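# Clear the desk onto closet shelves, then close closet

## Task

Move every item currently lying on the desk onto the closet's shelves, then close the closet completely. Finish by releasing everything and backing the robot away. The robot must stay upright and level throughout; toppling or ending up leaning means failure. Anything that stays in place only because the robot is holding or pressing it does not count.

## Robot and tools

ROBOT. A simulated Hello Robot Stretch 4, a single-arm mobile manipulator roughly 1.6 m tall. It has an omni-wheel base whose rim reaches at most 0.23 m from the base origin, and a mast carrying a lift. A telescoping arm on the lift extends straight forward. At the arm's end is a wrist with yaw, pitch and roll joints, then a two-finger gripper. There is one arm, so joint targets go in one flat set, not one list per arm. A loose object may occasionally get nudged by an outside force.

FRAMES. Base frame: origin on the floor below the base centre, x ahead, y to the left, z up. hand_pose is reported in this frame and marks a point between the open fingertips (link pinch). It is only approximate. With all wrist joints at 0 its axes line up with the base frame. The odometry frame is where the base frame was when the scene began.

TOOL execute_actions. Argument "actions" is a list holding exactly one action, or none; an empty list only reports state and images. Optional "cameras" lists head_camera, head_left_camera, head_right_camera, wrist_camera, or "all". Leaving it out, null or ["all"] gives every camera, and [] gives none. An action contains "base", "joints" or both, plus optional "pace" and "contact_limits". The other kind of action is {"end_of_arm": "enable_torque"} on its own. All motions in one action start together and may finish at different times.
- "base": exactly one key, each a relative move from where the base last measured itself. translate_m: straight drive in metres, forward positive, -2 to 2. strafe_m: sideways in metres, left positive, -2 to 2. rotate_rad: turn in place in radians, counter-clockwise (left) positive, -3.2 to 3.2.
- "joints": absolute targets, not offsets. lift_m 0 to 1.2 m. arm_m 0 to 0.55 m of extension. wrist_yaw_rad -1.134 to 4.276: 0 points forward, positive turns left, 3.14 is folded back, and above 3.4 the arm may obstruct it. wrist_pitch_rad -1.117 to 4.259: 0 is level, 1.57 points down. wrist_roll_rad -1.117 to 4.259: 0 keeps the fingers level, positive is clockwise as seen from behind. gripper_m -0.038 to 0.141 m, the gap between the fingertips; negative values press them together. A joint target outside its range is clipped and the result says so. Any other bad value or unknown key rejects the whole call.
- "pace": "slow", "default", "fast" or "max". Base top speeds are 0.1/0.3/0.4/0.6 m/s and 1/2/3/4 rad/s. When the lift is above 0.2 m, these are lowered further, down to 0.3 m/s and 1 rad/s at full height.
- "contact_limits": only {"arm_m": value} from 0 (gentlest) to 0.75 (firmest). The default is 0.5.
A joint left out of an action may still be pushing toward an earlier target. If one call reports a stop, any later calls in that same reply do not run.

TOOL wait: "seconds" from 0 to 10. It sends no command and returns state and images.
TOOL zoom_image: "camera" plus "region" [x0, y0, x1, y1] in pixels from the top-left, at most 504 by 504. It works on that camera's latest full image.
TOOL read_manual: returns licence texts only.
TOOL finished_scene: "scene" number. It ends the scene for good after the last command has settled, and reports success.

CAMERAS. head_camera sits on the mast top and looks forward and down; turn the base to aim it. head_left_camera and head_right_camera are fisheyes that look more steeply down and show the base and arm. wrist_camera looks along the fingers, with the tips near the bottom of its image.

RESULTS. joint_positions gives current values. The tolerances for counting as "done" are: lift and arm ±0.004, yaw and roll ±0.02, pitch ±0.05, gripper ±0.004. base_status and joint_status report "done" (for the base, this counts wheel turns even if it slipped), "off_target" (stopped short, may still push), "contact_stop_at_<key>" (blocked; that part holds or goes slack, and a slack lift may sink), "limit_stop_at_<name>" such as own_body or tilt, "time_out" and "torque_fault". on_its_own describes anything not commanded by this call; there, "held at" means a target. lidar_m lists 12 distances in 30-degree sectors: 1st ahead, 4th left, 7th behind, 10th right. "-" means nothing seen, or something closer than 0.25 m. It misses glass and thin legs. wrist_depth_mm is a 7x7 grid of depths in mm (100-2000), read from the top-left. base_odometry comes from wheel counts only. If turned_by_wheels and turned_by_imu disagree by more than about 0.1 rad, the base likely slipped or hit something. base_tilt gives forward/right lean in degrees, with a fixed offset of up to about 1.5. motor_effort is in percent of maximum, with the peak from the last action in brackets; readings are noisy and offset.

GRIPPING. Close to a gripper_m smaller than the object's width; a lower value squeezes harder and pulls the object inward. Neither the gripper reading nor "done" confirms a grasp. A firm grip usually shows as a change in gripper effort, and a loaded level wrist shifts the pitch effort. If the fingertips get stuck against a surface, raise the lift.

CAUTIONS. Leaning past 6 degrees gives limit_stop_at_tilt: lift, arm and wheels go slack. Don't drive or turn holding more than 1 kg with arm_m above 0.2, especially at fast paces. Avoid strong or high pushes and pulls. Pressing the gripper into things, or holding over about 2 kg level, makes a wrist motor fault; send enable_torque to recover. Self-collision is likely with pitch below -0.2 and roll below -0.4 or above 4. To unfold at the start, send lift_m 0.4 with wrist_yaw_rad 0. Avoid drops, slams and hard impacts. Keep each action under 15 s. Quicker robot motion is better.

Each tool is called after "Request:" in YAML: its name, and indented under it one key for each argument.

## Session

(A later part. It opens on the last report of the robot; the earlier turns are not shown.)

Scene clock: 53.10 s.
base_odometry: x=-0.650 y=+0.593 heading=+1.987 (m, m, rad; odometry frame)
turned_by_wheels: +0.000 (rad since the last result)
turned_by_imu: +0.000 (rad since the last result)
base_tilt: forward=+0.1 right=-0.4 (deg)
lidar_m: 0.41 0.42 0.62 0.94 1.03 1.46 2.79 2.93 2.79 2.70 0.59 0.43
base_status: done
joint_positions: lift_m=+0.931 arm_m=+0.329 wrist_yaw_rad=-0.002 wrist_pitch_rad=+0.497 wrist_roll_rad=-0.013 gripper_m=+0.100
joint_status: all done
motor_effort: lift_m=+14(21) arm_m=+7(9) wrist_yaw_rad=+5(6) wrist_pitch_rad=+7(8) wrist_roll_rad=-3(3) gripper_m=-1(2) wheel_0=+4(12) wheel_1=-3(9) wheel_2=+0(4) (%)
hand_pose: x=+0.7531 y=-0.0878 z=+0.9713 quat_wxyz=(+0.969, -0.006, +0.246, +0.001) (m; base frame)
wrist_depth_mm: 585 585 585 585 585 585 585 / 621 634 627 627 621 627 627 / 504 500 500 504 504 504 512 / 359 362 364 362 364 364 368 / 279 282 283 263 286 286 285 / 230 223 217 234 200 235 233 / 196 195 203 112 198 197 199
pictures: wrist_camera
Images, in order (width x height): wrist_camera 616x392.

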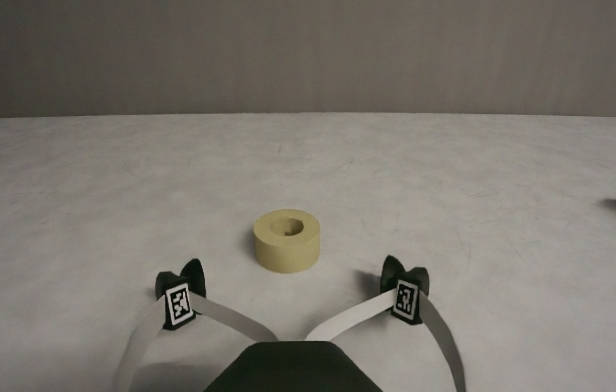

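Request:
execute_actions:
  actions:
    - {"joints":{"lift_m":0.942}}
  cameras: []

Request:
execute_actions:
  actions:
    - {"joints":{"arm_m":0.385}}
  cameras: ["wrist_camera"]

Scene clock: 54.03 s.
base_odometry: x=-0.650 y=+0.593 heading=+1.987 (m, m, rad; odometry frame)
turned_by_wheels: +0.000 (rad since the last result)
turned_by_imu: +0.000 (rad since the last result)
base_tilt: forward=+0.1 right=-0.4 (deg)
lidar_m: 0.38 0.43 0.61 0.94 1.02 1.49 2.81 2.95 2.78 2.70 0.56 0.43
base_status: not commanded
joint_positions: lift_m=+0.942 arm_m=+0.329 wrist_yaw_rad=+0.000 wrist_pitch_rad=+0.501 wrist_roll_rad=-0.013 gripper_m=+0.100
joint_status: all done
motor_effort: lift_m=+23(23) arm_m=+6(7) wrist_yaw_rad=+2(5) wrist_pitch_rad=-5(9) wrist_roll_rad=-2(4) gripper_m=-2(1) wheel_0=+3(3) wheel_1=-4(4) wheel_2=+0(0) (%)
hand_pose: x=+0.7528 y=-0.0875 z=+0.9813 quat_wxyz=(+0.969, -0.006, +0.248, +0.001) (m; base frame)
wrist_depth_mm: 585 585 585 585 585 580 591 / 627 621 634 627 634 627 634 / 508 508 508 508 512 512 521 / 368 373 370 373 373 375 377 / 290 293 294 273 294 293 293 / 238 232 213 242 202 241 240 / 204 204 211 112 204 204 206
pictures: none
No camera images: the call's "cameras" was empty. Leave "cameras" out to get every camera's image.

Scene clock: 55.07 s.
base_odometry: x=-0.650 y=+0.593 heading=+1.987 (m, m, rad; odometry frame)
turned_by_wheels: +0.000 (rad since the last result)
turned_by_imu: +0.000 (rad since the last result)
base_tilt: forward=+0.1 right=-0.4 (deg)
lidar_m: 0.40 0.44 0.62 0.94 1.03 1.47 2.79 2.93 2.76 2.71 0.59 0.44
base_status: not commanded
joint_positions: lift_m=+0.942 arm_m=+0.384 wrist_yaw_rad=+0.000 wrist_pitch_rad=+0.502 wrist_roll_rad=-0.013 gripper_m=+0.100
joint_status: all done
motor_effort: lift_m=+23(23) arm_m=+6(6) wrist_yaw_rad=+0(2) wrist_pitch_rad=-7(5) wrist_roll_rad=-4(3) gripper_m=-1(2) wheel_0=+4(3) wheel_1=-3(4) wheel_2=+0(0) (%)
hand_pose: x=+0.8078 y=-0.0874 z=+0.9813 quat_wxyz=(+0.969, -0.006, +0.248, +0.002) (m; base frame)
wrist_depth_mm: 535 535 535 539 530 539 535 / 574 569 574 580 574 580 574 / 517 508 512 508 512 517 521 / 370 370 373 375 375 377 373 / 290 291 291 296 294 293 293 / 237 231 213 218 203 241 241 / 204 203 211 112 206 204 206
pictures: wrist_camera
Images, in order (width x height): wrist_camera 616x392.

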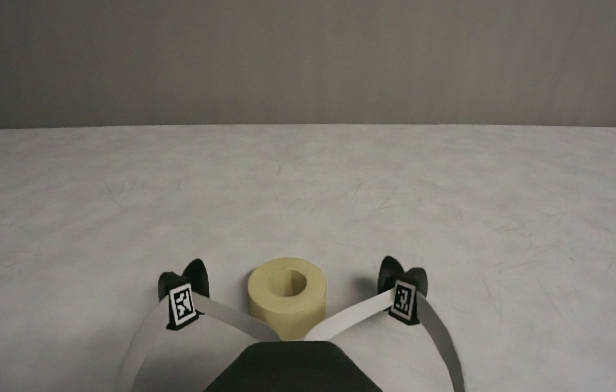

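Request:
execute_actions:
  actions:
    - {"joints":{"arm_m":0.372,"lift_m":0.939}}
  cameras: []

Request:
execute_actions:
  actions:
    - {"joints":{"gripper_m":0.025}}
  cameras: ["wrist_camera"]

Scene clock: 56.17 s.
base_odometry: x=-0.650 y=+0.593 heading=+1.987 (m, m, rad; odometry frame)
turned_by_wheels: +0.000 (rad since the last result)
turned_by_imu: +0.000 (rad since the last result)
base_tilt: forward=+0.2 right=-0.5 (deg)
lidar_m: 0.39 0.44 0.60 0.95 1.03 1.50 2.80 2.92 2.82 2.71 0.59 0.44
base_status: not commanded
joint_positions: lift_m=+0.939 arm_m=+0.373 wrist_yaw_rad=+0.000 wrist_pitch_rad=+0.502 wrist_roll_rad=-0.013 gripper_m=+0.100
joint_status: all done
motor_effort: lift_m=+18(22) arm_m=-6(6) wrist_yaw_rad=+1(1) wrist_pitch_rad=-6(4) wrist_roll_rad=-3(3) gripper_m=-1(1) wheel_0=+4(3) wheel_1=-4(4) wheel_2=+0(0) (%)
hand_pose: x=+0.7969 y=-0.0874 z=+0.9787 quat_wxyz=(+0.969, -0.006, +0.248, +0.002) (m; base frame)
wrist_depth_mm: 549 544 549 544 544 549 554 / 580 580 591 585 591 591 591 / 504 500 500 500 508 508 512 / 364 366 368 368 368 368 368 / 286 287 290 278 290 290 289 / 235 229 212 223 203 237 237 / 202 200 208 112 202 201 203
pictures: none
No camera images: the call's "cameras" was empty. Leave "cameras" out to get every camera's image.

Scene clock: 57.73 s.
base_odometry: x=-0.650 y=+0.593 heading=+1.987 (m, m, rad; odometry frame)
turned_by_wheels: +0.000 (rad since the last result)
turned_by_imu: +0.000 (rad since the last result)
base_tilt: forward=+0.2 right=-0.4 (deg)
lidar_m: 0.41 0.44 0.59 0.93 1.02 1.49 2.79 2.95 2.81 2.72 0.60 0.43
base_status: not commanded
joint_positions: lift_m=+0.939 arm_m=+0.373 wrist_yaw_rad=+0.000 wrist_pitch_rad=+0.502 wrist_roll_rad=-0.013 gripper_m=+0.025
joint_status: all done
motor_effort: lift_m=+18(18) arm_m=-6(6) wrist_yaw_rad=+1(1) wrist_pitch_rad=-4(6) wrist_roll_rad=-3(3) gripper_m=-11(11) wheel_0=+3(4) wheel_1=-4(4) wheel_2=+0(0) (%)
hand_pose: x=+0.7969 y=-0.0874 z=+0.9787 quat_wxyz=(+0.969, -0.006, +0.248, +0.002) (m; base frame)
wrist_depth_mm: 544 549 544 549 544 549 549 / 580 580 591 591 585 591 585 / 504 504 500 496 500 508 512 / 366 368 368 366 368 370 370 / 286 287 289 254 291 289 290 / 235 236 190 220 193 239 236 / 202 195 208 111 202 201 203
pictures: wrist_camera
Images, in order (width x height): wrist_camera 616x392.

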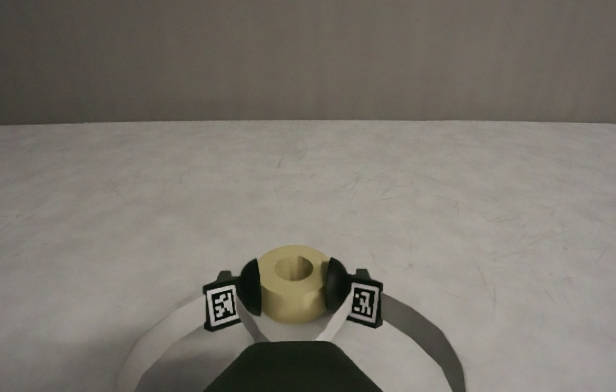

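Request:
execute_actions:
  actions:
    - {"joints":{"lift_m":0.99,"gripper_m":0.015}}
  cameras: ["wrist_camera"]

Scene clock: 58.93 s.
base_odometry: x=-0.650 y=+0.593 heading=+1.987 (m, m, rad; odometry frame)
turned_by_wheels: +0.000 (rad since the last result)
turned_by_imu: +0.000 (rad since the last result)
base_tilt: forward=+0.1 right=-0.4 (deg)
lidar_m: 0.42 0.44 0.61 0.94 1.02 1.51 2.80 2.94 2.80 2.71 0.58 0.42
base_status: not commanded
joint_positions: lift_m=+0.990 arm_m=+0.373 wrist_yaw_rad=+0.000 wrist_pitch_rad=+0.502 wrist_roll_rad=-0.013 gripper_m=+0.015
joint_status: all done
motor_effort: lift_m=+23(24) arm_m=-6(6) wrist_yaw_rad=+0(0) wrist_pitch_rad=-6(8) wrist_roll_rad=-3(3) gripper_m=-17(17) wheel_0=+3(4) wheel_1=-4(4) wheel_2=+0(0) (%)
hand_pose: x=+0.7969 y=-0.0874 z=+1.0292 quat_wxyz=(+0.969, -0.006, +0.248, +0.002) (m; base frame)
wrist_depth_mm: 539 544 544 544 539 549 549 / 580 585 585 585 591 585 591 / 621 621 615 615 621 615 615 / 462 466 466 469 469 469 469 / 364 364 366 251 368 368 368 / 298 303 189 219 187 303 301 / 256 248 263 112 257 255 263
pictures: wrist_camera
Images, in order (width x height): wrist_camera 616x392.

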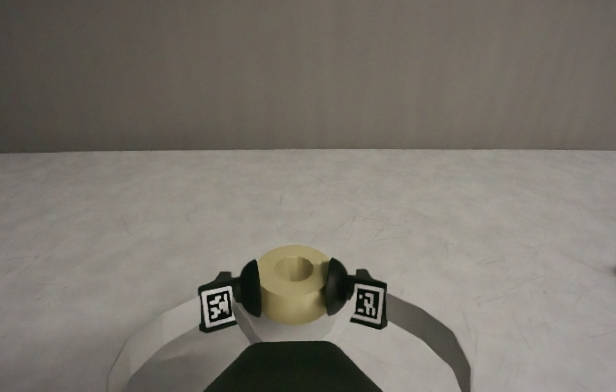

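Request:
execute_actions:
  actions:
    - {"base":{"translate_m":-2.0},"joints":{"arm_m":0.0},"pace":"fast"}
  cameras: []

Request:
execute_actions:
  actions:
    - {"base":{"rotate_rad":3.142},"joints":{"lift_m":0.81},"pace":"fast"}
  cameras: ["head_camera","wrist_camera"]

Scene clock: 66.97 s.
base_odometry: x=+0.158 y=-1.237 heading=+1.986 (m, m, rad; odometry frame)
turned_by_wheels: +0.000 (rad since the last result)
turned_by_imu: +0.011 (rad since the last result)
base_tilt: forward=+0.1 right=-0.4 (deg)
lidar_m: 2.40 1.48 1.08 1.02 1.11 0.82 0.81 0.81 1.25 2.65 2.79 2.48
base_status: done
joint_positions: lift_m=+0.990 arm_m=+0.001 wrist_yaw_rad=+0.000 wrist_pitch_rad=+0.502 wrist_roll_rad=-0.013 gripper_m=+0.015
joint_status: all done
motor_effort: lift_m=+22(23) arm_m=-6(6) wrist_yaw_rad=+1(0) wrist_pitch_rad=-9(9) wrist_roll_rad=-3(3) gripper_m=-17(17) wheel_0=-4(9) wheel_1=-3(8) wheel_2=+2(9) (%)
hand_pose: x=+0.4248 y=-0.0874 z=+1.0291 quat_wxyz=(+0.969, -0.006, +0.249, +0.002) (m; base frame)
wrist_depth_mm: 1537 - - - - - - / 1499 - - - - - - / 1576 - - - - - - / 1499 - - - - - - / 1499 1808 1921 251 1863 1863 1808 / 1464 1499 189 219 188 1537 1499 / 1255 1229 1366 112 1281 1281 1308
pictures: none
No camera images: the call's "cameras" was empty. Leave "cameras" out to get every camera's image.

Scene clock: 70.17 s.
base_odometry: x=+0.158 y=-1.237 heading=-1.155 (m, m, rad; odometry frame)
turned_by_wheels: +3.141 (rad since the last result)
turned_by_imu: +3.143 (rad since the last result)
base_tilt: forward=+0.1 right=-0.5 (deg)
lidar_m: 0.79 0.84 1.16 2.66 2.82 3.34 3.26 1.50 1.06 1.00 1.09 0.78
base_status: done
joint_positions: lift_m=+0.810 arm_m=+0.001 wrist_yaw_rad=+0.000 wrist_pitch_rad=+0.502 wrist_roll_rad=-0.013 gripper_m=+0.015
joint_status: all done
motor_effort: lift_m=+19(21) arm_m=-6(6) wrist_yaw_rad=+0(0) wrist_pitch_rad=-6(7) wrist_roll_rad=-3(2) gripper_m=-17(16) wheel_0=-4(9) wheel_1=-2(8) wheel_2=-2(10) (%)
hand_pose: x=+0.4248 y=-0.0874 z=+0.8494 quat_wxyz=(+0.969, -0.006, +0.249, +0.002) (m; base frame)
wrist_depth_mm: 512 517 1160 1118 976 500 1138 / 549 549 1255 1229 603 539 1229 / 597 597 1308 1366 615 585 1308 / 647 654 1078 1138 634 640 1366 / 707 707 741 251 715 732 1366 / 798 778 190 218 188 1255 1255 / 891 878 866 111 866 1098 1098
pictures: head_camera, wrist_camera
Images, in order (width x height): head_camera 420x560, wrist_camera 616x392.

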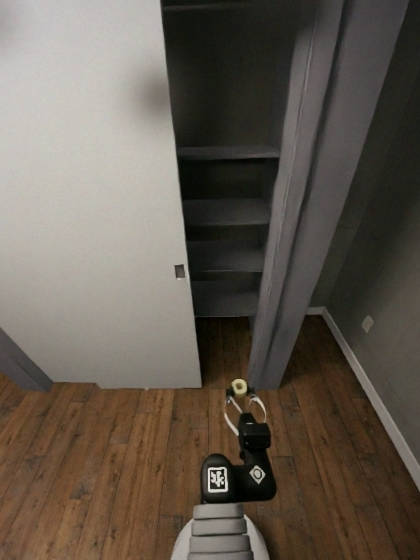

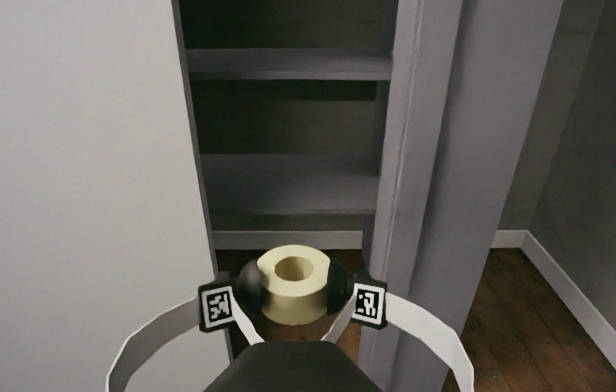

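Request:
execute_actions:
  actions:
    - {"base":{"translate_m":0.42},"joints":{"lift_m":0.88},"pace":"fast"}
  cameras: ["head_camera","wrist_camera"]

Scene clock: 73.30 s.
base_odometry: x=+0.328 y=-1.621 heading=-1.155 (m, m, rad; odometry frame)
turned_by_wheels: +0.001 (rad since the last result)
turned_by_imu: -0.002 (rad since the last result)
base_tilt: forward=+0.1 right=-0.4 (deg)
lidar_m: 0.38 0.40 0.58 2.65 2.78 3.75 3.73 1.51 1.07 1.05 0.50 0.41
base_status: done
joint_positions: lift_m=+0.880 arm_m=+0.001 wrist_yaw_rad=+0.000 wrist_pitch_rad=+0.502 wrist_roll_rad=-0.013 gripper_m=+0.015
joint_status: all done
motor_effort: lift_m=+23(25) arm_m=-6(6) wrist_yaw_rad=+0(0) wrist_pitch_rad=-10(7) wrist_roll_rad=-3(3) gripper_m=-17(18) wheel_0=+3(12) wheel_1=+3(8) wheel_2=+2(14) (%)
hand_pose: x=+0.4248 y=-0.0874 z=+0.9191 quat_wxyz=(+0.969, -0.006, +0.249, +0.002) (m; base frame)
wrist_depth_mm: 778 788 788 778 788 500 368 / 842 820 831 842 831 508 235 / 654 647 647 640 654 508 236 / 991 991 991 976 798 512 236 / 931 960 960 251 904 508 236 / 251 788 189 218 188 320 234 / 250 715 732 112 723 279 233
pictures: head_camera, wrist_camera
Images, in order (width x height): head_camera 420x560, wrist_camera 616x392.

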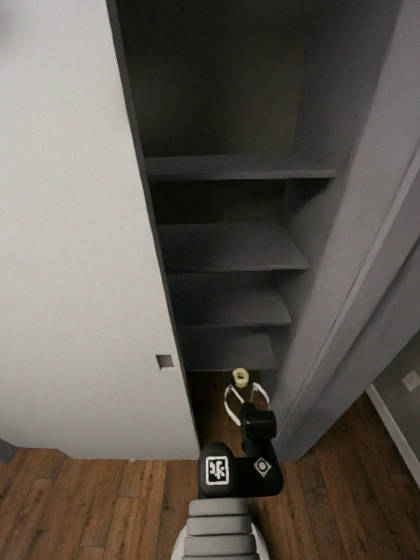

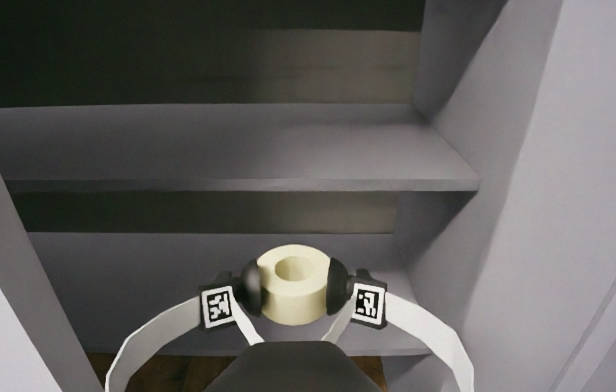

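Request:
execute_actions:
  actions:
    - {"joints":{"arm_m":0.39,"lift_m":0.86}}
  cameras: ["wrist_camera"]

Scene clock: 76.30 s.
base_odometry: x=+0.328 y=-1.621 heading=-1.155 (m, m, rad; odometry frame)
turned_by_wheels: +0.000 (rad since the last result)
turned_by_imu: +0.000 (rad since the last result)
base_tilt: forward=+0.2 right=-0.4 (deg)
lidar_m: 0.40 0.39 0.57 2.65 2.81 3.73 3.72 1.47 1.09 1.03 0.53 0.42
base_status: not commanded
joint_positions: lift_m=+0.860 arm_m=+0.389 wrist_yaw_rad=+0.000 wrist_pitch_rad=+0.502 wrist_roll_rad=-0.013 gripper_m=+0.015
joint_status: all done
motor_effort: lift_m=+18(21) arm_m=+6(4) wrist_yaw_rad=+1(0) wrist_pitch_rad=-7(9) wrist_roll_rad=-3(3) gripper_m=-17(17) wheel_0=+3(3) wheel_1=+3(3) wheel_2=+2(2) (%)
hand_pose: x=+0.8127 y=-0.0874 z=+0.8996 quat_wxyz=(+0.969, -0.006, +0.248, +0.002) (m; base frame)
wrist_depth_mm: 433 433 436 436 436 439 368 / 466 469 466 469 473 462 373 / 500 504 517 508 508 492 375 / 430 430 430 430 433 433 375 / 336 340 342 251 340 342 340 / 276 278 190 219 187 279 278 / 236 229 244 112 237 236 238
pictures: wrist_camera
Images, in order (width x height): wrist_camera 616x392.

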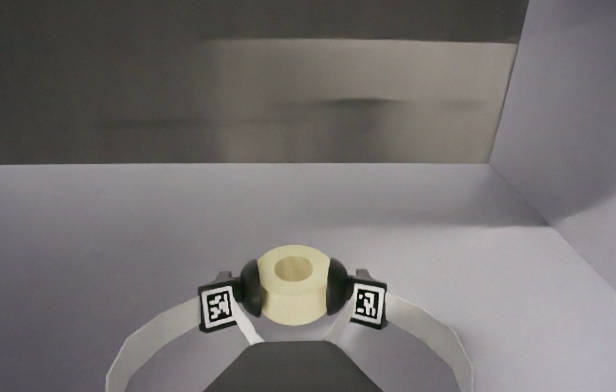

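Request:
execute_actions:
  actions:
    - {"joints":{"lift_m":0.829}}
  cameras: []

Request:
execute_actions:
  actions:
    - {"joints":{"gripper_m":0.09}}
  cameras: ["wrist_camera"]

Scene clock: 77.37 s.
base_odometry: x=+0.328 y=-1.621 heading=-1.155 (m, m, rad; odometry frame)
turned_by_wheels: +0.000 (rad since the last result)
turned_by_imu: +0.000 (rad since the last result)
base_tilt: forward=+0.2 right=-0.4 (deg)
lidar_m: 0.37 0.39 0.57 2.66 2.78 3.79 3.72 1.50 1.06 1.04 0.52 0.40
base_status: not commanded
joint_positions: lift_m=+0.829 arm_m=+0.389 wrist_yaw_rad=+0.000 wrist_pitch_rad=+0.502 wrist_roll_rad=-0.013 gripper_m=+0.015
joint_status: all done
motor_effort: lift_m=+18(18) arm_m=+6(6) wrist_yaw_rad=+0(0) wrist_pitch_rad=-7(8) wrist_roll_rad=-3(3) gripper_m=-17(18) wheel_0=+3(3) wheel_1=+3(3) wheel_2=+2(2) (%)
hand_pose: x=+0.8127 y=-0.0874 z=+0.8686 quat_wxyz=(+0.969, -0.006, +0.248, +0.002) (m; base frame)
wrist_depth_mm: 430 436 433 439 436 436 370 / 462 466 469 469 473 462 373 / 488 488 488 492 492 480 375 / 366 368 370 370 373 375 353 / 289 289 290 251 294 293 291 / 237 237 189 220 187 241 239 / 204 196 209 112 204 202 204
pictures: none
No camera images: the call's "cameras" was empty. Leave "cameras" out to get every camera's image.

Scene clock: 78.93 s.
base_odometry: x=+0.328 y=-1.621 heading=-1.155 (m, m, rad; odometry frame)
turned_by_wheels: +0.000 (rad since the last result)
turned_by_imu: +0.000 (rad since the last result)
base_tilt: forward=+0.2 right=-0.4 (deg)
lidar_m: 0.38 0.40 0.58 2.64 2.78 3.75 3.73 1.49 1.07 1.02 0.50 0.42
base_status: not commanded
joint_positions: lift_m=+0.829 arm_m=+0.389 wrist_yaw_rad=+0.000 wrist_pitch_rad=+0.502 wrist_roll_rad=-0.013 gripper_m=+0.090
joint_status: all done
motor_effort: lift_m=+18(18) arm_m=+6(6) wrist_yaw_rad=+0(0) wrist_pitch_rad=-7(6) wrist_roll_rad=-3(3) gripper_m=-1(18) wheel_0=+3(3) wheel_1=+3(3) wheel_2=+2(2) (%)
hand_pose: x=+0.8127 y=-0.0874 z=+0.8686 quat_wxyz=(+0.969, -0.006, +0.248, +0.002) (m; base frame)
wrist_depth_mm: 436 436 436 436 433 436 368 / 462 462 469 466 473 462 373 / 488 488 496 492 496 477 375 / 366 368 370 370 370 370 355 / 289 291 291 291 291 291 291 / 236 238 213 224 197 241 241 / 203 201 210 112 204 203 206
pictures: wrist_camera
Images, in order (width x height): wrist_camera 616x392.

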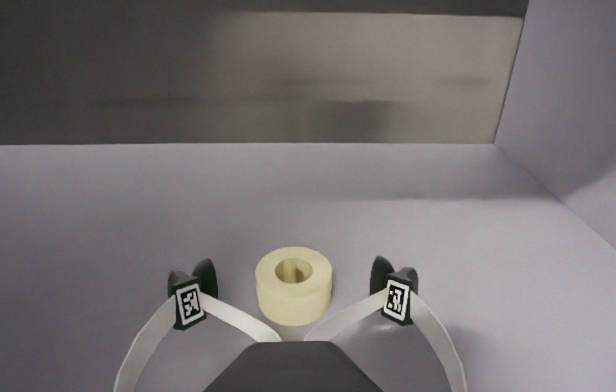

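Request:
execute_actions:
  actions:
    - {"base":{"translate_m":-0.2},"joints":{"arm_m":0.0,"lift_m":0.835},"pace":"fast"}
  cameras: []

Request:
execute_actions:
  actions:
    - {"base":{"rotate_rad":2.932},"pace":"fast"}
  cameras: []

Request:
execute_actions:
  actions:
    - {"base":{"translate_m":2.066},"joints":{"lift_m":1.0,"gripper_m":0.13},"pace":"fast"}
  cameras: []

Scene clock: 81.97 s.
base_odometry: x=+0.247 y=-1.438 heading=-1.155 (m, m, rad; odometry frame)
turned_by_wheels: -0.001 (rad since the last result)
turned_by_imu: +0.001 (rad since the last result)
base_tilt: forward=+0.1 right=-0.4 (deg)
lidar_m: 0.59 0.60 0.86 2.67 2.81 3.54 3.49 1.51 1.06 1.01 1.12 0.58
base_status: done
joint_positions: lift_m=+0.835 arm_m=+0.001 wrist_yaw_rad=+0.000 wrist_pitch_rad=+0.502 wrist_roll_rad=-0.013 gripper_m=+0.090
joint_status: all done
motor_effort: lift_m=+22(23) arm_m=-6(7) wrist_yaw_rad=+2(2) wrist_pitch_rad=-6(8) wrist_roll_rad=-3(3) gripper_m=-1(1) wheel_0=-3(9) wheel_1=-2(8) wheel_2=-1(15) (%)
hand_pose: x=+0.4248 y=-0.0875 z=+0.8742 quat_wxyz=(+0.969, -0.006, +0.248, +0.001) (m; base frame)
wrist_depth_mm: 317 946 976 976 931 309 293 / 338 683 842 854 778 324 320 / 364 379 1118 1118 878 345 353 / 399 415 1118 1118 1008 377 384 / 436 449 931 931 554 415 424 / 492 477 213 1336 197 459 480 / 549 535 1118 112 615 517 1078
pictures: none
No camera images: the call's "cameras" was empty. Leave "cameras" out to get every camera's image.

Scene clock: 84.67 s.
base_odometry: x=+0.247 y=-1.438 heading=+1.776 (m, m, rad; odometry frame)
turned_by_wheels: +2.932 (rad since the last result)
turned_by_imu: +2.933 (rad since the last result)
base_tilt: forward=+0.2 right=-0.4 (deg)
lidar_m: 2.63 1.93 1.15 1.03 1.05 0.63 0.61 0.57 0.71 1.36 2.66 3.21
base_status: done
joint_positions: lift_m=+0.835 arm_m=+0.001 wrist_yaw_rad=+0.000 wrist_pitch_rad=+0.502 wrist_roll_rad=-0.013 gripper_m=+0.090
joint_status: not commanded
motor_effort: lift_m=+22(22) arm_m=-6(6) wrist_yaw_rad=+0(2) wrist_pitch_rad=-9(7) wrist_roll_rad=-3(2) gripper_m=-1(3) wheel_0=-3(12) wheel_1=-1(8) wheel_2=-1(10) (%)
hand_pose: x=+0.4249 y=-0.0874 z=+0.8742 quat_wxyz=(+0.969, -0.006, +0.248, +0.002) (m; base frame)
wrist_depth_mm: - - - - - - - / - - - - - - - / - - - - - - - / - - - - - - - / 1618 1618 1576 1618 1618 1576 1576 / 1336 1308 213 1336 197 1308 1336 / 1118 1098 1160 111 1138 1118 1118
pictures: none
No camera images: the call's "cameras" was empty. Leave "cameras" out to get every camera's image.

action 0: "base": translate_m = 2.066 is out of range: |translate_m| is at most 2

Request:
execute_actions:
  actions:
    - {"base":{"translate_m":2.0},"joints":{"lift_m":1.0,"gripper_m":0.13},"pace":"fast"}
  cameras: []

Request:
execute_actions:
  actions:
    - {"base":{"rotate_rad":0.22},"joints":{"arm_m":0.2},"pace":"fast"}
  cameras: ["head_camera","wrist_camera"]

Scene clock: 91.37 s.
base_odometry: x=-0.162 y=+0.520 heading=+1.777 (m, m, rad; odometry frame)
turned_by_wheels: +0.000 (rad since the last result)
turned_by_imu: -0.011 (rad since the last result)
base_tilt: forward=+0.1 right=-0.4 (deg)
lidar_m: 0.67 0.67 0.81 1.44 1.46 1.75 2.52 2.53 2.56 2.21 2.24 0.78
base_status: done
joint_positions: lift_m=+1.000 arm_m=+0.001 wrist_yaw_rad=+0.000 wrist_pitch_rad=+0.502 wrist_roll_rad=-0.013 gripper_m=+0.130
joint_status: all done
motor_effort: lift_m=+22(24) arm_m=-6(6) wrist_yaw_rad=+1(0) wrist_pitch_rad=-6(7) wrist_roll_rad=-3(3) gripper_m=+1(2) wheel_0=+3(9) wheel_1=+3(9) wheel_2=-1(17) (%)
hand_pose: x=+0.4248 y=-0.0874 z=+1.0393 quat_wxyz=(+0.969, -0.006, +0.248, +0.002) (m; base frame)
wrist_depth_mm: 976 1060 1118 1182 1229 1308 1366 / 1042 1060 1060 1255 1336 1464 1499 / 683 668 668 676 1430 1537 1661 / 492 512 554 1464 1618 1708 1863 / 1336 1397 1499 1661 1661 1808 1863 / 1397 1430 1464 1464 220 1537 1537 / 1281 1281 1397 112 1308 1281 1308
pictures: none
No camera images: the call's "cameras" was empty. Leave "cameras" out to get every camera's image.

Scene clock: 92.80 s.
base_odometry: x=-0.162 y=+0.520 heading=+1.996 (m, m, rad; odometry frame)
turned_by_wheels: +0.219 (rad since the last result)
turned_by_imu: +0.219 (rad since the last result)
base_tilt: forward=+0.2 right=-0.4 (deg)
lidar_m: 0.67 0.71 0.97 1.43 1.50 2.11 2.54 2.63 2.32 2.23 2.05 0.73
base_status: done
joint_positions: lift_m=+1.000 arm_m=+0.199 wrist_yaw_rad=+0.000 wrist_pitch_rad=+0.502 wrist_roll_rad=-0.013 gripper_m=+0.130
joint_status: all done
motor_effort: lift_m=+22(21) arm_m=+6(6) wrist_yaw_rad=+0(2) wrist_pitch_rad=-5(8) wrist_roll_rad=-3(3) gripper_m=+0(1) wheel_0=-4(9) wheel_1=-3(7) wheel_2=-4(11) (%)
hand_pose: x=+0.6228 y=-0.0874 z=+1.0393 quat_wxyz=(+0.969, -0.006, +0.248, +0.002) (m; base frame)
wrist_depth_mm: 917 931 931 931 946 946 946 / 976 960 960 976 1008 1008 1008 / 676 668 621 668 668 1098 1118 / 484 488 484 488 488 492 1205 / 379 384 387 387 387 387 402 / 336 329 332 342 220 1397 1430 / 1308 1281 1366 112 1308 1308 1281
pictures: head_camera, wrist_camera
Images, in order (width x height): head_camera 420x560, wrist_camera 616x392.

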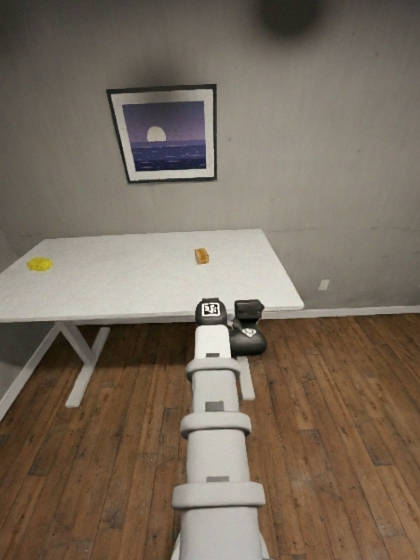

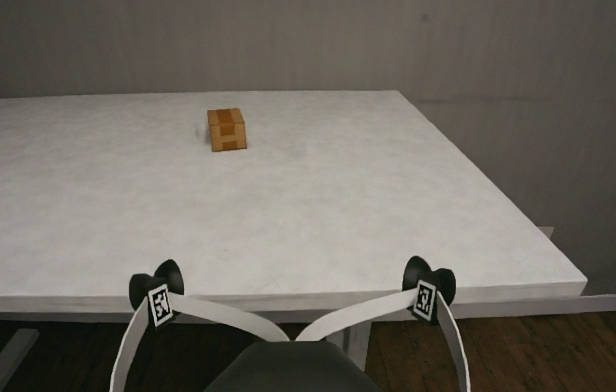

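Request:
execute_actions:
  actions:
    - {"base":{"strafe_m":0.13}}
  cameras: []

Request:
execute_actions:
  actions:
    - {"base":{"translate_m":0.25},"joints":{"lift_m":0.965}}
  cameras: ["head_camera","wrist_camera"]

Scene clock: 94.83 s.
base_odometry: x=-0.280 y=+0.466 heading=+1.996 (m, m, rad; odometry frame)
turned_by_wheels: +0.000 (rad since the last result)
turned_by_imu: +0.000 (rad since the last result)
base_tilt: forward=+0.1 right=-0.4 (deg)
lidar_m: 0.67 0.72 0.99 1.29 1.34 1.94 2.52 2.69 2.46 2.35 2.09 0.69
base_status: done
joint_positions: lift_m=+1.000 arm_m=+0.199 wrist_yaw_rad=+0.000 wrist_pitch_rad=+0.502 wrist_roll_rad=-0.013 gripper_m=+0.130
joint_status: not commanded
motor_effort: lift_m=+21(22) arm_m=+6(6) wrist_yaw_rad=+1(0) wrist_pitch_rad=-7(6) wrist_roll_rad=-3(3) gripper_m=+0(1) wheel_0=-2(9) wheel_1=+1(10) wheel_2=+0(5) (%)
hand_pose: x=+0.6228 y=-0.0874 z=+1.0393 quat_wxyz=(+0.969, -0.006, +0.248, +0.002) (m; base frame)
wrist_depth_mm: 917 917 931 931 946 946 946 / 960 946 976 976 991 1025 1025 / 676 668 668 615 668 676 1118 / 484 488 480 492 488 492 496 / 379 384 387 387 387 387 384 / 336 327 332 343 220 1430 1430 / 1281 1308 1366 112 1281 1308 1308
pictures: none
No camera images: the call's "cameras" was empty. Leave "cameras" out to get every camera's image.

Scene clock: 97.13 s.
base_odometry: x=-0.384 y=+0.694 heading=+1.996 (m, m, rad; odometry frame)
turned_by_wheels: +0.000 (rad since the last result)
turned_by_imu: -0.001 (rad since the last result)
base_tilt: forward=+0.1 right=-0.4 (deg)
lidar_m: 0.42 0.46 0.60 1.26 1.39 1.94 2.80 2.92 2.45 2.36 0.64 0.44
base_status: done
joint_positions: lift_m=+0.965 arm_m=+0.199 wrist_yaw_rad=+0.000 wrist_pitch_rad=+0.502 wrist_roll_rad=-0.013 gripper_m=+0.130
joint_status: all done
motor_effort: lift_m=+18(21) arm_m=+6(6) wrist_yaw_rad=+1(0) wrist_pitch_rad=-7(7) wrist_roll_rad=-3(3) gripper_m=+1(1) wheel_0=+4(4) wheel_1=+3(8) wheel_2=-2(11) (%)
hand_pose: x=+0.6228 y=-0.0874 z=+1.0046 quat_wxyz=(+0.969, -0.006, +0.248, +0.002) (m; base frame)
wrist_depth_mm: 699 699 707 707 723 732 723 / 750 750 750 759 759 759 778 / 574 580 574 569 580 574 820 / 418 415 421 379 421 424 418 / 327 329 330 332 330 330 330 / 267 251 255 273 220 271 271 / 230 229 238 111 231 231 232
pictures: head_camera, wrist_camera
Images, in order (width x height): head_camera 420x560, wrist_camera 616x392.

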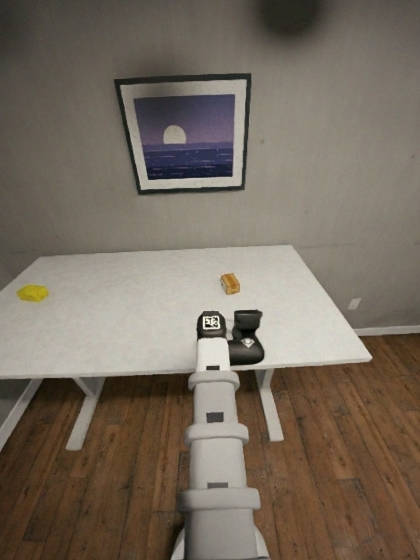

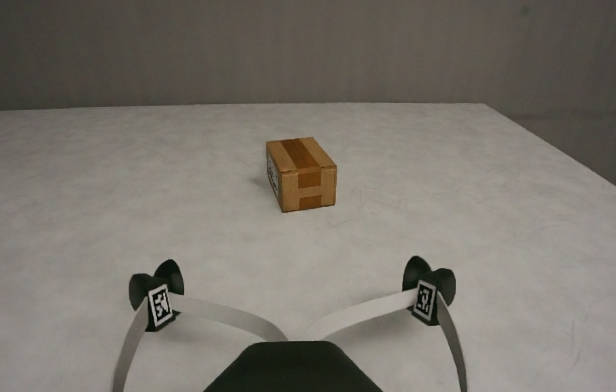

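Request:
execute_actions:
  actions:
    - {"base":{"strafe_m":-0.065},"joints":{"wrist_yaw_rad":0.22,"lift_m":0.946,"arm_m":0.29}}
  cameras: ["wrist_camera"]

Scene clock: 99.03 s.
base_odometry: x=-0.324 y=+0.720 heading=+1.996 (m, m, rad; odometry frame)
turned_by_wheels: +0.000 (rad since the last result)
turned_by_imu: +0.000 (rad since the last result)
base_tilt: forward=+0.2 right=-0.4 (deg)
lidar_m: 0.39 0.45 0.62 1.31 1.43 2.02 2.79 2.93 2.39 2.29 1.74 0.47
base_status: done
joint_positions: lift_m=+0.946 arm_m=+0.289 wrist_yaw_rad=+0.220 wrist_pitch_rad=+0.502 wrist_roll_rad=-0.013 gripper_m=+0.130
joint_status: all done
motor_effort: lift_m=+17(18) arm_m=+6(7) wrist_yaw_rad=+1(4) wrist_pitch_rad=-8(7) wrist_roll_rad=-3(3) gripper_m=-1(0) wheel_0=+2(12) wheel_1=-2(10) wheel_2=+0(1) (%)
hand_pose: x=+0.7258 y=-0.0301 z=+0.9857 quat_wxyz=(+0.963, -0.034, +0.246, +0.108) (m; base frame)
wrist_depth_mm: 723 683 661 634 597 580 559 / 768 741 691 676 640 615 591 / 521 525 525 517 521 530 530 / 379 377 379 283 384 384 384 / 298 300 301 283 301 300 300 / 244 228 232 248 220 246 246 / 209 208 216 112 211 208 211
pictures: wrist_camera
Images, in order (width x height): wrist_camera 616x392.

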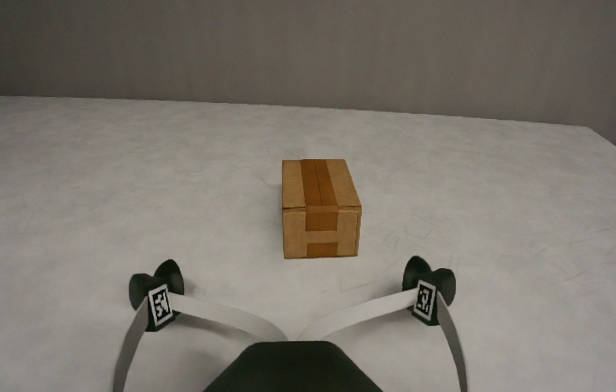

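Request:
execute_actions:
  actions:
    - {"joints":{"arm_m":0.378}}
  cameras: ["wrist_camera"]

Scene clock: 100.60 s.
base_odometry: x=-0.324 y=+0.720 heading=+1.996 (m, m, rad; odometry frame)
turned_by_wheels: +0.000 (rad since the last result)
turned_by_imu: +0.000 (rad since the last result)
base_tilt: forward=+0.2 right=-0.4 (deg)
lidar_m: 0.40 0.44 0.57 1.37 1.44 2.02 2.78 2.92 2.41 2.30 1.71 0.43
base_status: not commanded
joint_positions: lift_m=+0.946 arm_m=+0.377 wrist_yaw_rad=+0.220 wrist_pitch_rad=+0.502 wrist_roll_rad=-0.013 gripper_m=+0.130
joint_status: all done
motor_effort: lift_m=+17(17) arm_m=+6(7) wrist_yaw_rad=+1(1) wrist_pitch_rad=-6(6) wrist_roll_rad=-3(3) gripper_m=+0(2) wheel_0=+2(2) wheel_1=-2(2) wheel_2=+0(0) (%)
hand_pose: x=+0.8137 y=-0.0301 z=+0.9857 quat_wxyz=(+0.963, -0.034, +0.246, +0.108) (m; base frame)
wrist_depth_mm: 634 603 580 549 525 504 488 / 683 654 621 591 564 535 517 / 525 525 521 521 521 530 535 / 377 382 379 382 382 384 384 / 297 298 298 223 301 300 300 / 244 228 197 197 220 247 247 / 208 208 215 112 211 209 211
pictures: wrist_camera
Images, in order (width x height): wrist_camera 616x392.

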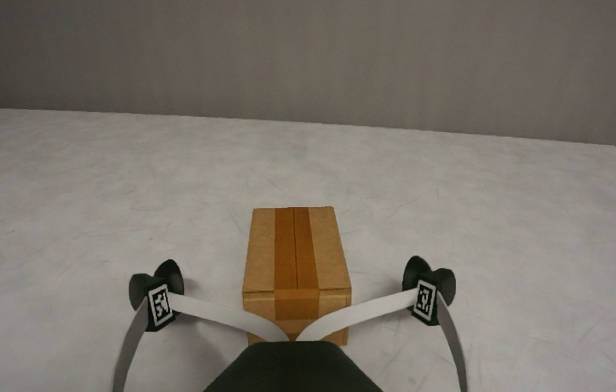

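Request:
execute_actions:
  actions:
    - {"joints":{"arm_m":0.393,"gripper_m":0.09}}
  cameras: []

Request:
execute_actions:
  actions:
    - {"joints":{"gripper_m":0.025}}
  cameras: ["wrist_camera"]

Scene clock: 102.20 s.
base_odometry: x=-0.324 y=+0.720 heading=+1.996 (m, m, rad; odometry frame)
turned_by_wheels: +0.000 (rad since the last result)
turned_by_imu: +0.000 (rad since the last result)
base_tilt: forward=+0.1 right=-0.4 (deg)
lidar_m: 0.42 0.45 0.63 1.36 1.45 2.01 2.77 2.91 2.40 2.29 1.72 0.44
base_status: not commanded
joint_positions: lift_m=+0.946 arm_m=+0.392 wrist_yaw_rad=+0.220 wrist_pitch_rad=+0.502 wrist_roll_rad=-0.013 gripper_m=+0.090
joint_status: all done
motor_effort: lift_m=+17(17) arm_m=+6(6) wrist_yaw_rad=+1(1) wrist_pitch_rad=-7(6) wrist_roll_rad=-3(4) gripper_m=-2(2) wheel_0=+3(3) wheel_1=-2(2) wheel_2=+0(0) (%)
hand_pose: x=+0.8287 y=-0.0301 z=+0.9857 quat_wxyz=(+0.963, -0.034, +0.246, +0.108) (m; base frame)
wrist_depth_mm: 615 591 559 530 512 492 473 / 668 640 603 569 549 525 504 / 525 521 521 517 517 530 521 / 379 382 379 384 384 384 387 / 298 298 287 222 301 298 301 / 245 245 190 186 198 247 246 / 209 207 210 112 209 208 212
pictures: none
No camera images: the call's "cameras" was empty. Leave "cameras" out to get every camera's image.

Scene clock: 103.67 s.
base_odometry: x=-0.324 y=+0.720 heading=+1.996 (m, m, rad; odometry frame)
turned_by_wheels: +0.000 (rad since the last result)
turned_by_imu: +0.000 (rad since the last result)
base_tilt: forward=+0.1 right=-0.5 (deg)
lidar_m: 0.40 0.46 0.62 1.37 1.43 1.99 2.77 2.92 2.38 2.28 1.74 0.44
base_status: not commanded
joint_positions: lift_m=+0.946 arm_m=+0.392 wrist_yaw_rad=+0.220 wrist_pitch_rad=+0.502 wrist_roll_rad=-0.013 gripper_m=+0.025
joint_status: all done
motor_effort: lift_m=+17(18) arm_m=+6(6) wrist_yaw_rad=+1(1) wrist_pitch_rad=-5(7) wrist_roll_rad=-3(3) gripper_m=-15(16) wheel_0=+3(2) wheel_1=-2(2) wheel_2=+0(0) (%)
hand_pose: x=+0.8287 y=-0.0301 z=+0.9855 quat_wxyz=(+0.963, -0.034, +0.246, +0.108) (m; base frame)
wrist_depth_mm: 621 585 564 539 512 488 473 / 661 634 603 580 549 525 504 / 521 521 517 521 521 525 525 / 377 379 377 382 382 382 382 / 296 297 287 213 301 300 298 / 243 245 184 176 189 246 245 / 208 202 208 112 208 205 211
pictures: wrist_camera
Images, in order (width x height): wrist_camera 616x392.

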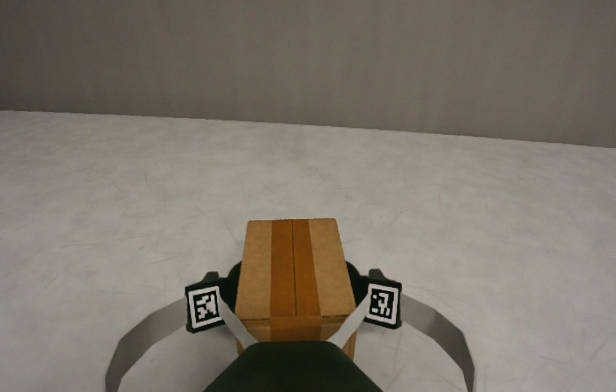

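Request:
execute_actions:
  actions:
    - {"joints":{"lift_m":1.0}}
  cameras: ["wrist_camera"]

Request:
execute_actions:
  actions:
    - {"base":{"rotate_rad":-0.187},"joints":{"arm_m":0.0,"wrist_yaw_rad":0}}
  cameras: []

Request:
execute_actions:
  actions:
    - {"base":{"translate_m":-2.0},"pace":"fast"}
  cameras: []

Request:
execute_actions:
  actions:
    - {"base":{"rotate_rad":-2.955},"joints":{"lift_m":0.62},"pace":"fast"}
  cameras: ["head_camera","wrist_camera"]

Scene clock: 105.70 s.
base_odometry: x=-0.324 y=+0.720 heading=+1.996 (m, m, rad; odometry frame)
turned_by_wheels: +0.000 (rad since the last result)
turned_by_imu: +0.000 (rad since the last result)
base_tilt: forward=+0.2 right=-0.4 (deg)
lidar_m: 0.41 0.44 0.63 1.33 1.42 2.01 2.79 2.91 2.38 2.29 1.71 0.43
base_status: not commanded
joint_positions: lift_m=+1.000 arm_m=+0.392 wrist_yaw_rad=+0.220 wrist_pitch_rad=+0.503 wrist_roll_rad=-0.013 gripper_m=+0.025
joint_status: all done
motor_effort: lift_m=+23(24) arm_m=+6(6) wrist_yaw_rad=+1(1) wrist_pitch_rad=-9(7) wrist_roll_rad=-3(3) gripper_m=-16(16) wheel_0=+2(2) wheel_1=-2(2) wheel_2=+0(0) (%)
hand_pose: x=+0.8286 y=-0.0301 z=+1.0390 quat_wxyz=(+0.963, -0.034, +0.246, +0.108) (m; base frame)
wrist_depth_mm: 609 591 564 535 517 496 473 / 668 634 609 580 549 525 508 / 661 668 640 615 591 564 539 / 480 480 484 484 488 488 488 / 379 379 366 213 384 382 382 / 310 314 184 176 189 315 314 / 266 259 267 112 267 263 273
pictures: wrist_camera
Images, in order (width x height): wrist_camera 616x392.

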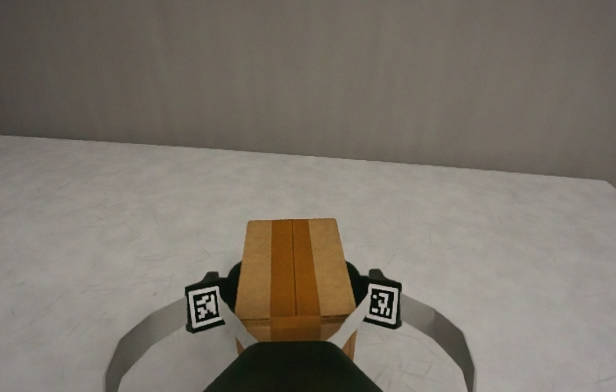

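Scene clock: 107.97 s.
base_odometry: x=-0.324 y=+0.720 heading=+1.810 (m, m, rad; odometry frame)
turned_by_wheels: -0.186 (rad since the last result)
turned_by_imu: -0.186 (rad since the last result)
base_tilt: forward=+0.1 right=-0.5 (deg)
lidar_m: 0.39 0.41 0.52 1.03 1.40 1.76 2.78 2.82 2.57 2.30 2.14 0.49
base_status: done
joint_positions: lift_m=+1.000 arm_m=+0.001 wrist_yaw_rad=+0.000 wrist_pitch_rad=+0.503 wrist_roll_rad=-0.013 gripper_m=+0.025
joint_status: all done
motor_effort: lift_m=+23(23) arm_m=-6(7) wrist_yaw_rad=+1(5) wrist_pitch_rad=-11(11) wrist_roll_rad=-3(3) gripper_m=-17(15) wheel_0=+3(7) wheel_1=+3(7) wheel_2=+4(10) (%)
hand_pose: x=+0.4247 y=-0.0875 z=+1.0388 quat_wxyz=(+0.968, -0.006, +0.249, +0.002) (m; base frame)
wrist_depth_mm: 820 842 891 931 991 1025 1078 / 854 891 946 976 1060 1138 1160 / 676 676 668 676 715 1229 1281 / 488 484 488 488 492 1336 1397 / 379 382 370 213 387 389 1618 / 315 314 185 176 187 1397 1576 / 281 285 1229 112 1308 1255 1308
pictures: none
No camera images: the call's "cameras" was empty. Leave "cameras" out to get every camera's image.

Scene clock: 115.00 s.
base_odometry: x=+0.149 y=-1.223 heading=+1.810 (m, m, rad; odometry frame)
turned_by_wheels: -0.001 (rad since the last result)
turned_by_imu: +0.010 (rad since the last result)
base_tilt: forward=+0.2 right=-0.4 (deg)
lidar_m: 2.37 1.84 1.14 1.01 1.04 0.92 0.81 0.81 0.96 2.64 2.67 3.29
base_status: done
joint_positions: lift_m=+1.000 arm_m=+0.001 wrist_yaw_rad=+0.000 wrist_pitch_rad=+0.503 wrist_roll_rad=-0.013 gripper_m=+0.025
joint_status: not commanded
motor_effort: lift_m=+23(23) arm_m=-6(6) wrist_yaw_rad=+1(1) wrist_pitch_rad=-9(11) wrist_roll_rad=-3(3) gripper_m=-16(16) wheel_0=-3(8) wheel_1=-3(8) wheel_2=-1(14) (%)
hand_pose: x=+0.4247 y=-0.0874 z=+1.0389 quat_wxyz=(+0.968, -0.006, +0.249, +0.002) (m; base frame)
wrist_depth_mm: - - - - - - - / - - - - - - - / - - - - - - - / - - - - - - - / 1808 1808 1756 213 1921 1863 1863 / 1537 1576 183 176 189 1537 1499 / 1308 1255 1281 112 1281 1281 1308
pictures: none
No camera images: the call's "cameras" was empty. Leave "cameras" out to get every camera's image.

Scene clock: 118.13 s.
base_odometry: x=+0.149 y=-1.223 heading=-1.144 (m, m, rad; odometry frame)
turned_by_wheels: -2.954 (rad since the last result)
turned_by_imu: -2.955 (rad since the last result)
base_tilt: forward=+0.2 right=-0.5 (deg)
lidar_m: 0.79 0.85 1.28 2.66 2.80 3.28 3.25 1.48 1.04 1.01 1.07 0.79
base_status: done
joint_positions: lift_m=+0.620 arm_m=+0.001 wrist_yaw_rad=+0.000 wrist_pitch_rad=+0.503 wrist_roll_rad=-0.013 gripper_m=+0.025
joint_status: all done
motor_effort: lift_m=+18(20) arm_m=-6(6) wrist_yaw_rad=+1(0) wrist_pitch_rad=-9(11) wrist_roll_rad=-3(3) gripper_m=-17(16) wheel_0=+5(7) wheel_1=+4(9) wheel_2=+4(6) (%)
hand_pose: x=+0.4247 y=-0.0875 z=+0.6593 quat_wxyz=(+0.969, -0.006, +0.249, +0.002) (m; base frame)
wrist_depth_mm: 530 530 1160 1138 991 512 1138 / 564 569 1255 1255 621 554 1255 / 615 615 1042 1160 627 597 1336 / 668 676 1464 1464 661 668 1366 / 741 741 732 214 723 750 1229 / 831 798 184 176 189 1042 1060 / 891 866 866 112 866 878 904
pictures: head_camera, wrist_camera
Images, in order (width x height): head_camera 420x560, wrist_camera 616x392.

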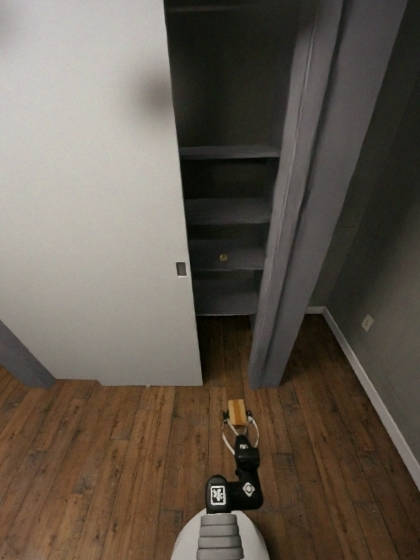

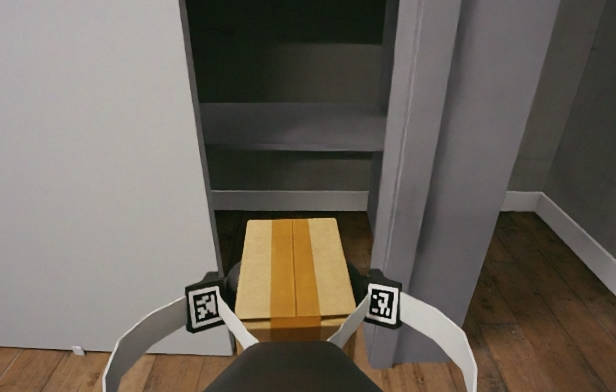

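Request:
execute_actions:
  actions:
    - {"base":{"translate_m":0.42},"joints":{"lift_m":0.58},"pace":"fast"}
  cameras: ["head_camera","wrist_camera"]

Scene clock: 120.77 s.
base_odometry: x=+0.323 y=-1.605 heading=-1.144 (m, m, rad; odometry frame)
turned_by_wheels: +0.000 (rad since the last result)
turned_by_imu: -0.002 (rad since the last result)
base_tilt: forward=+0.1 right=-0.4 (deg)
lidar_m: 0.37 0.43 0.59 2.64 2.79 3.75 3.70 1.50 1.07 1.04 0.55 0.43
base_status: done
joint_positions: lift_m=+0.580 arm_m=+0.001 wrist_yaw_rad=+0.000 wrist_pitch_rad=+0.503 wrist_roll_rad=-0.013 gripper_m=+0.025
joint_status: all done
motor_effort: lift_m=+19(19) arm_m=-6(6) wrist_yaw_rad=+1(1) wrist_pitch_rad=-9(10) wrist_roll_rad=-3(3) gripper_m=-17(17) wheel_0=+2(9) wheel_1=+3(10) wheel_2=+1(12) (%)
hand_pose: x=+0.4247 y=-0.0874 z=+0.6193 quat_wxyz=(+0.969, -0.006, +0.249, +0.002) (m; base frame)
wrist_depth_mm: 809 809 798 788 798 517 377 / 854 854 854 854 842 525 242 / 866 866 866 854 820 521 244 / 585 634 627 634 640 521 245 / 238 1098 1098 213 931 530 245 / 245 1008 185 176 189 310 241 / 264 289 854 112 854 287 239
pictures: head_camera, wrist_camera
Images, in order (width x height): head_camera 420x560, wrist_camera 616x392.

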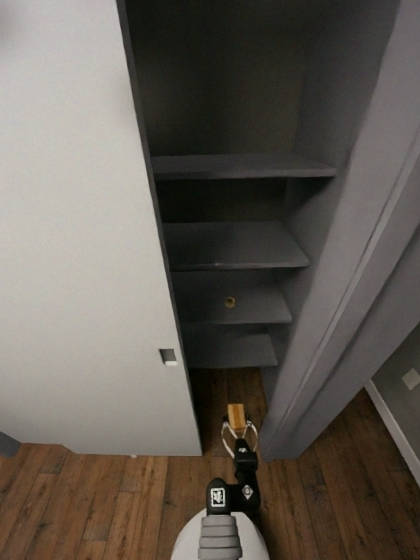

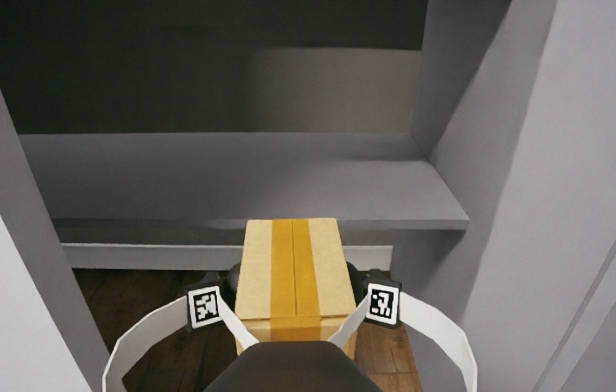

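Request:
execute_actions:
  actions:
    - {"joints":{"arm_m":0.39,"lift_m":0.5}}
  cameras: ["wrist_camera"]

Scene clock: 123.30 s.
base_odometry: x=+0.323 y=-1.605 heading=-1.144 (m, m, rad; odometry frame)
turned_by_wheels: +0.000 (rad since the last result)
turned_by_imu: +0.000 (rad since the last result)
base_tilt: forward=+0.2 right=-0.4 (deg)
lidar_m: 0.40 0.41 0.58 2.66 2.81 3.73 3.73 1.50 1.06 1.04 0.55 0.44
base_status: not commanded
joint_positions: lift_m=+0.500 arm_m=+0.389 wrist_yaw_rad=+0.000 wrist_pitch_rad=+0.503 wrist_roll_rad=-0.013 gripper_m=+0.025
joint_status: all done
motor_effort: lift_m=+18(17) arm_m=+6(5) wrist_yaw_rad=+0(1) wrist_pitch_rad=-9(9) wrist_roll_rad=-3(3) gripper_m=-18(16) wheel_0=+2(2) wheel_1=+2(2) wheel_2=+1(1) (%)
hand_pose: x=+0.8126 y=-0.0874 z=+0.5394 quat_wxyz=(+0.969, -0.006, +0.249, +0.002) (m; base frame)
wrist_depth_mm: 449 449 455 452 452 449 384 / 484 484 484 488 484 477 384 / 525 525 525 521 525 512 389 / 466 469 469 473 469 473 389 / 366 370 357 213 373 373 357 / 301 304 184 176 188 304 303 / 259 251 259 112 262 256 265
pictures: wrist_camera
Images, in order (width x height): wrist_camera 616x392.

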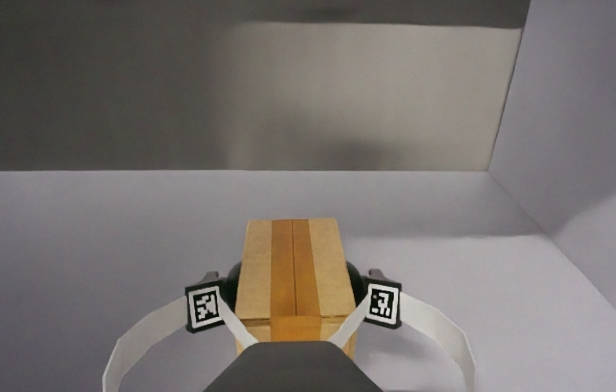

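Request:
execute_actions:
  actions:
    - {"joints":{"lift_m":0.455}}
  cameras: []

Request:
execute_actions:
  actions:
    - {"joints":{"gripper_m":0.1}}
  cameras: ["wrist_camera"]

Scene clock: 124.53 s.
base_odometry: x=+0.323 y=-1.605 heading=-1.144 (m, m, rad; odometry frame)
turned_by_wheels: +0.000 (rad since the last result)
turned_by_imu: +0.000 (rad since the last result)
base_tilt: forward=+0.2 right=-0.5 (deg)
lidar_m: 0.36 0.42 0.62 2.66 2.78 3.70 3.71 1.50 1.08 1.00 0.54 0.46
base_status: not commanded
joint_positions: lift_m=+0.455 arm_m=+0.389 wrist_yaw_rad=+0.000 wrist_pitch_rad=+0.503 wrist_roll_rad=-0.013 gripper_m=+0.025
joint_status: all done
motor_effort: lift_m=+18(18) arm_m=+6(6) wrist_yaw_rad=+0(0) wrist_pitch_rad=-8(10) wrist_roll_rad=-3(3) gripper_m=-17(17) wheel_0=+2(2) wheel_1=+3(3) wheel_2=+1(1) (%)
hand_pose: x=+0.8126 y=-0.0874 z=+0.4944 quat_wxyz=(+0.969, -0.006, +0.249, +0.002) (m; base frame)
wrist_depth_mm: 449 452 452 452 445 449 382 / 484 484 488 484 484 480 387 / 508 512 512 508 508 488 392 / 382 382 382 384 384 384 366 / 297 301 289 213 303 301 300 / 246 246 184 176 188 248 247 / 211 204 211 112 211 206 212
pictures: none
No camera images: the call's "cameras" was empty. Leave "cameras" out to get every camera's image.

Scene clock: 126.10 s.
base_odometry: x=+0.323 y=-1.605 heading=-1.144 (m, m, rad; odometry frame)
turned_by_wheels: +0.000 (rad since the last result)
turned_by_imu: +0.000 (rad since the last result)
base_tilt: forward=+0.2 right=-0.4 (deg)
lidar_m: 0.40 0.41 0.59 2.64 2.79 3.75 3.72 1.50 1.06 1.01 0.53 0.44
base_status: not commanded
joint_positions: lift_m=+0.455 arm_m=+0.389 wrist_yaw_rad=+0.000 wrist_pitch_rad=+0.503 wrist_roll_rad=-0.013 gripper_m=+0.100
joint_status: all done
motor_effort: lift_m=+18(18) arm_m=+6(6) wrist_yaw_rad=+0(0) wrist_pitch_rad=-8(11) wrist_roll_rad=-3(3) gripper_m=+0(17) wheel_0=+2(2) wheel_1=+2(3) wheel_2=+1(1) (%)
hand_pose: x=+0.8127 y=-0.0874 z=+0.4945 quat_wxyz=(+0.969, -0.006, +0.249, +0.002) (m; base frame)
wrist_depth_mm: 449 449 449 452 452 449 387 / 484 484 484 484 488 480 384 / 508 504 512 512 508 488 387 / 382 384 384 382 384 387 368 / 297 301 290 225 303 301 301 / 246 239 195 185 202 248 248 / 211 209 211 112 212 211 213
pictures: wrist_camera
Images, in order (width x height): wrist_camera 616x392.

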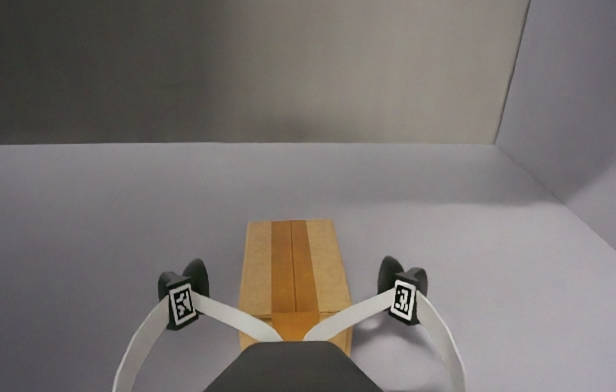

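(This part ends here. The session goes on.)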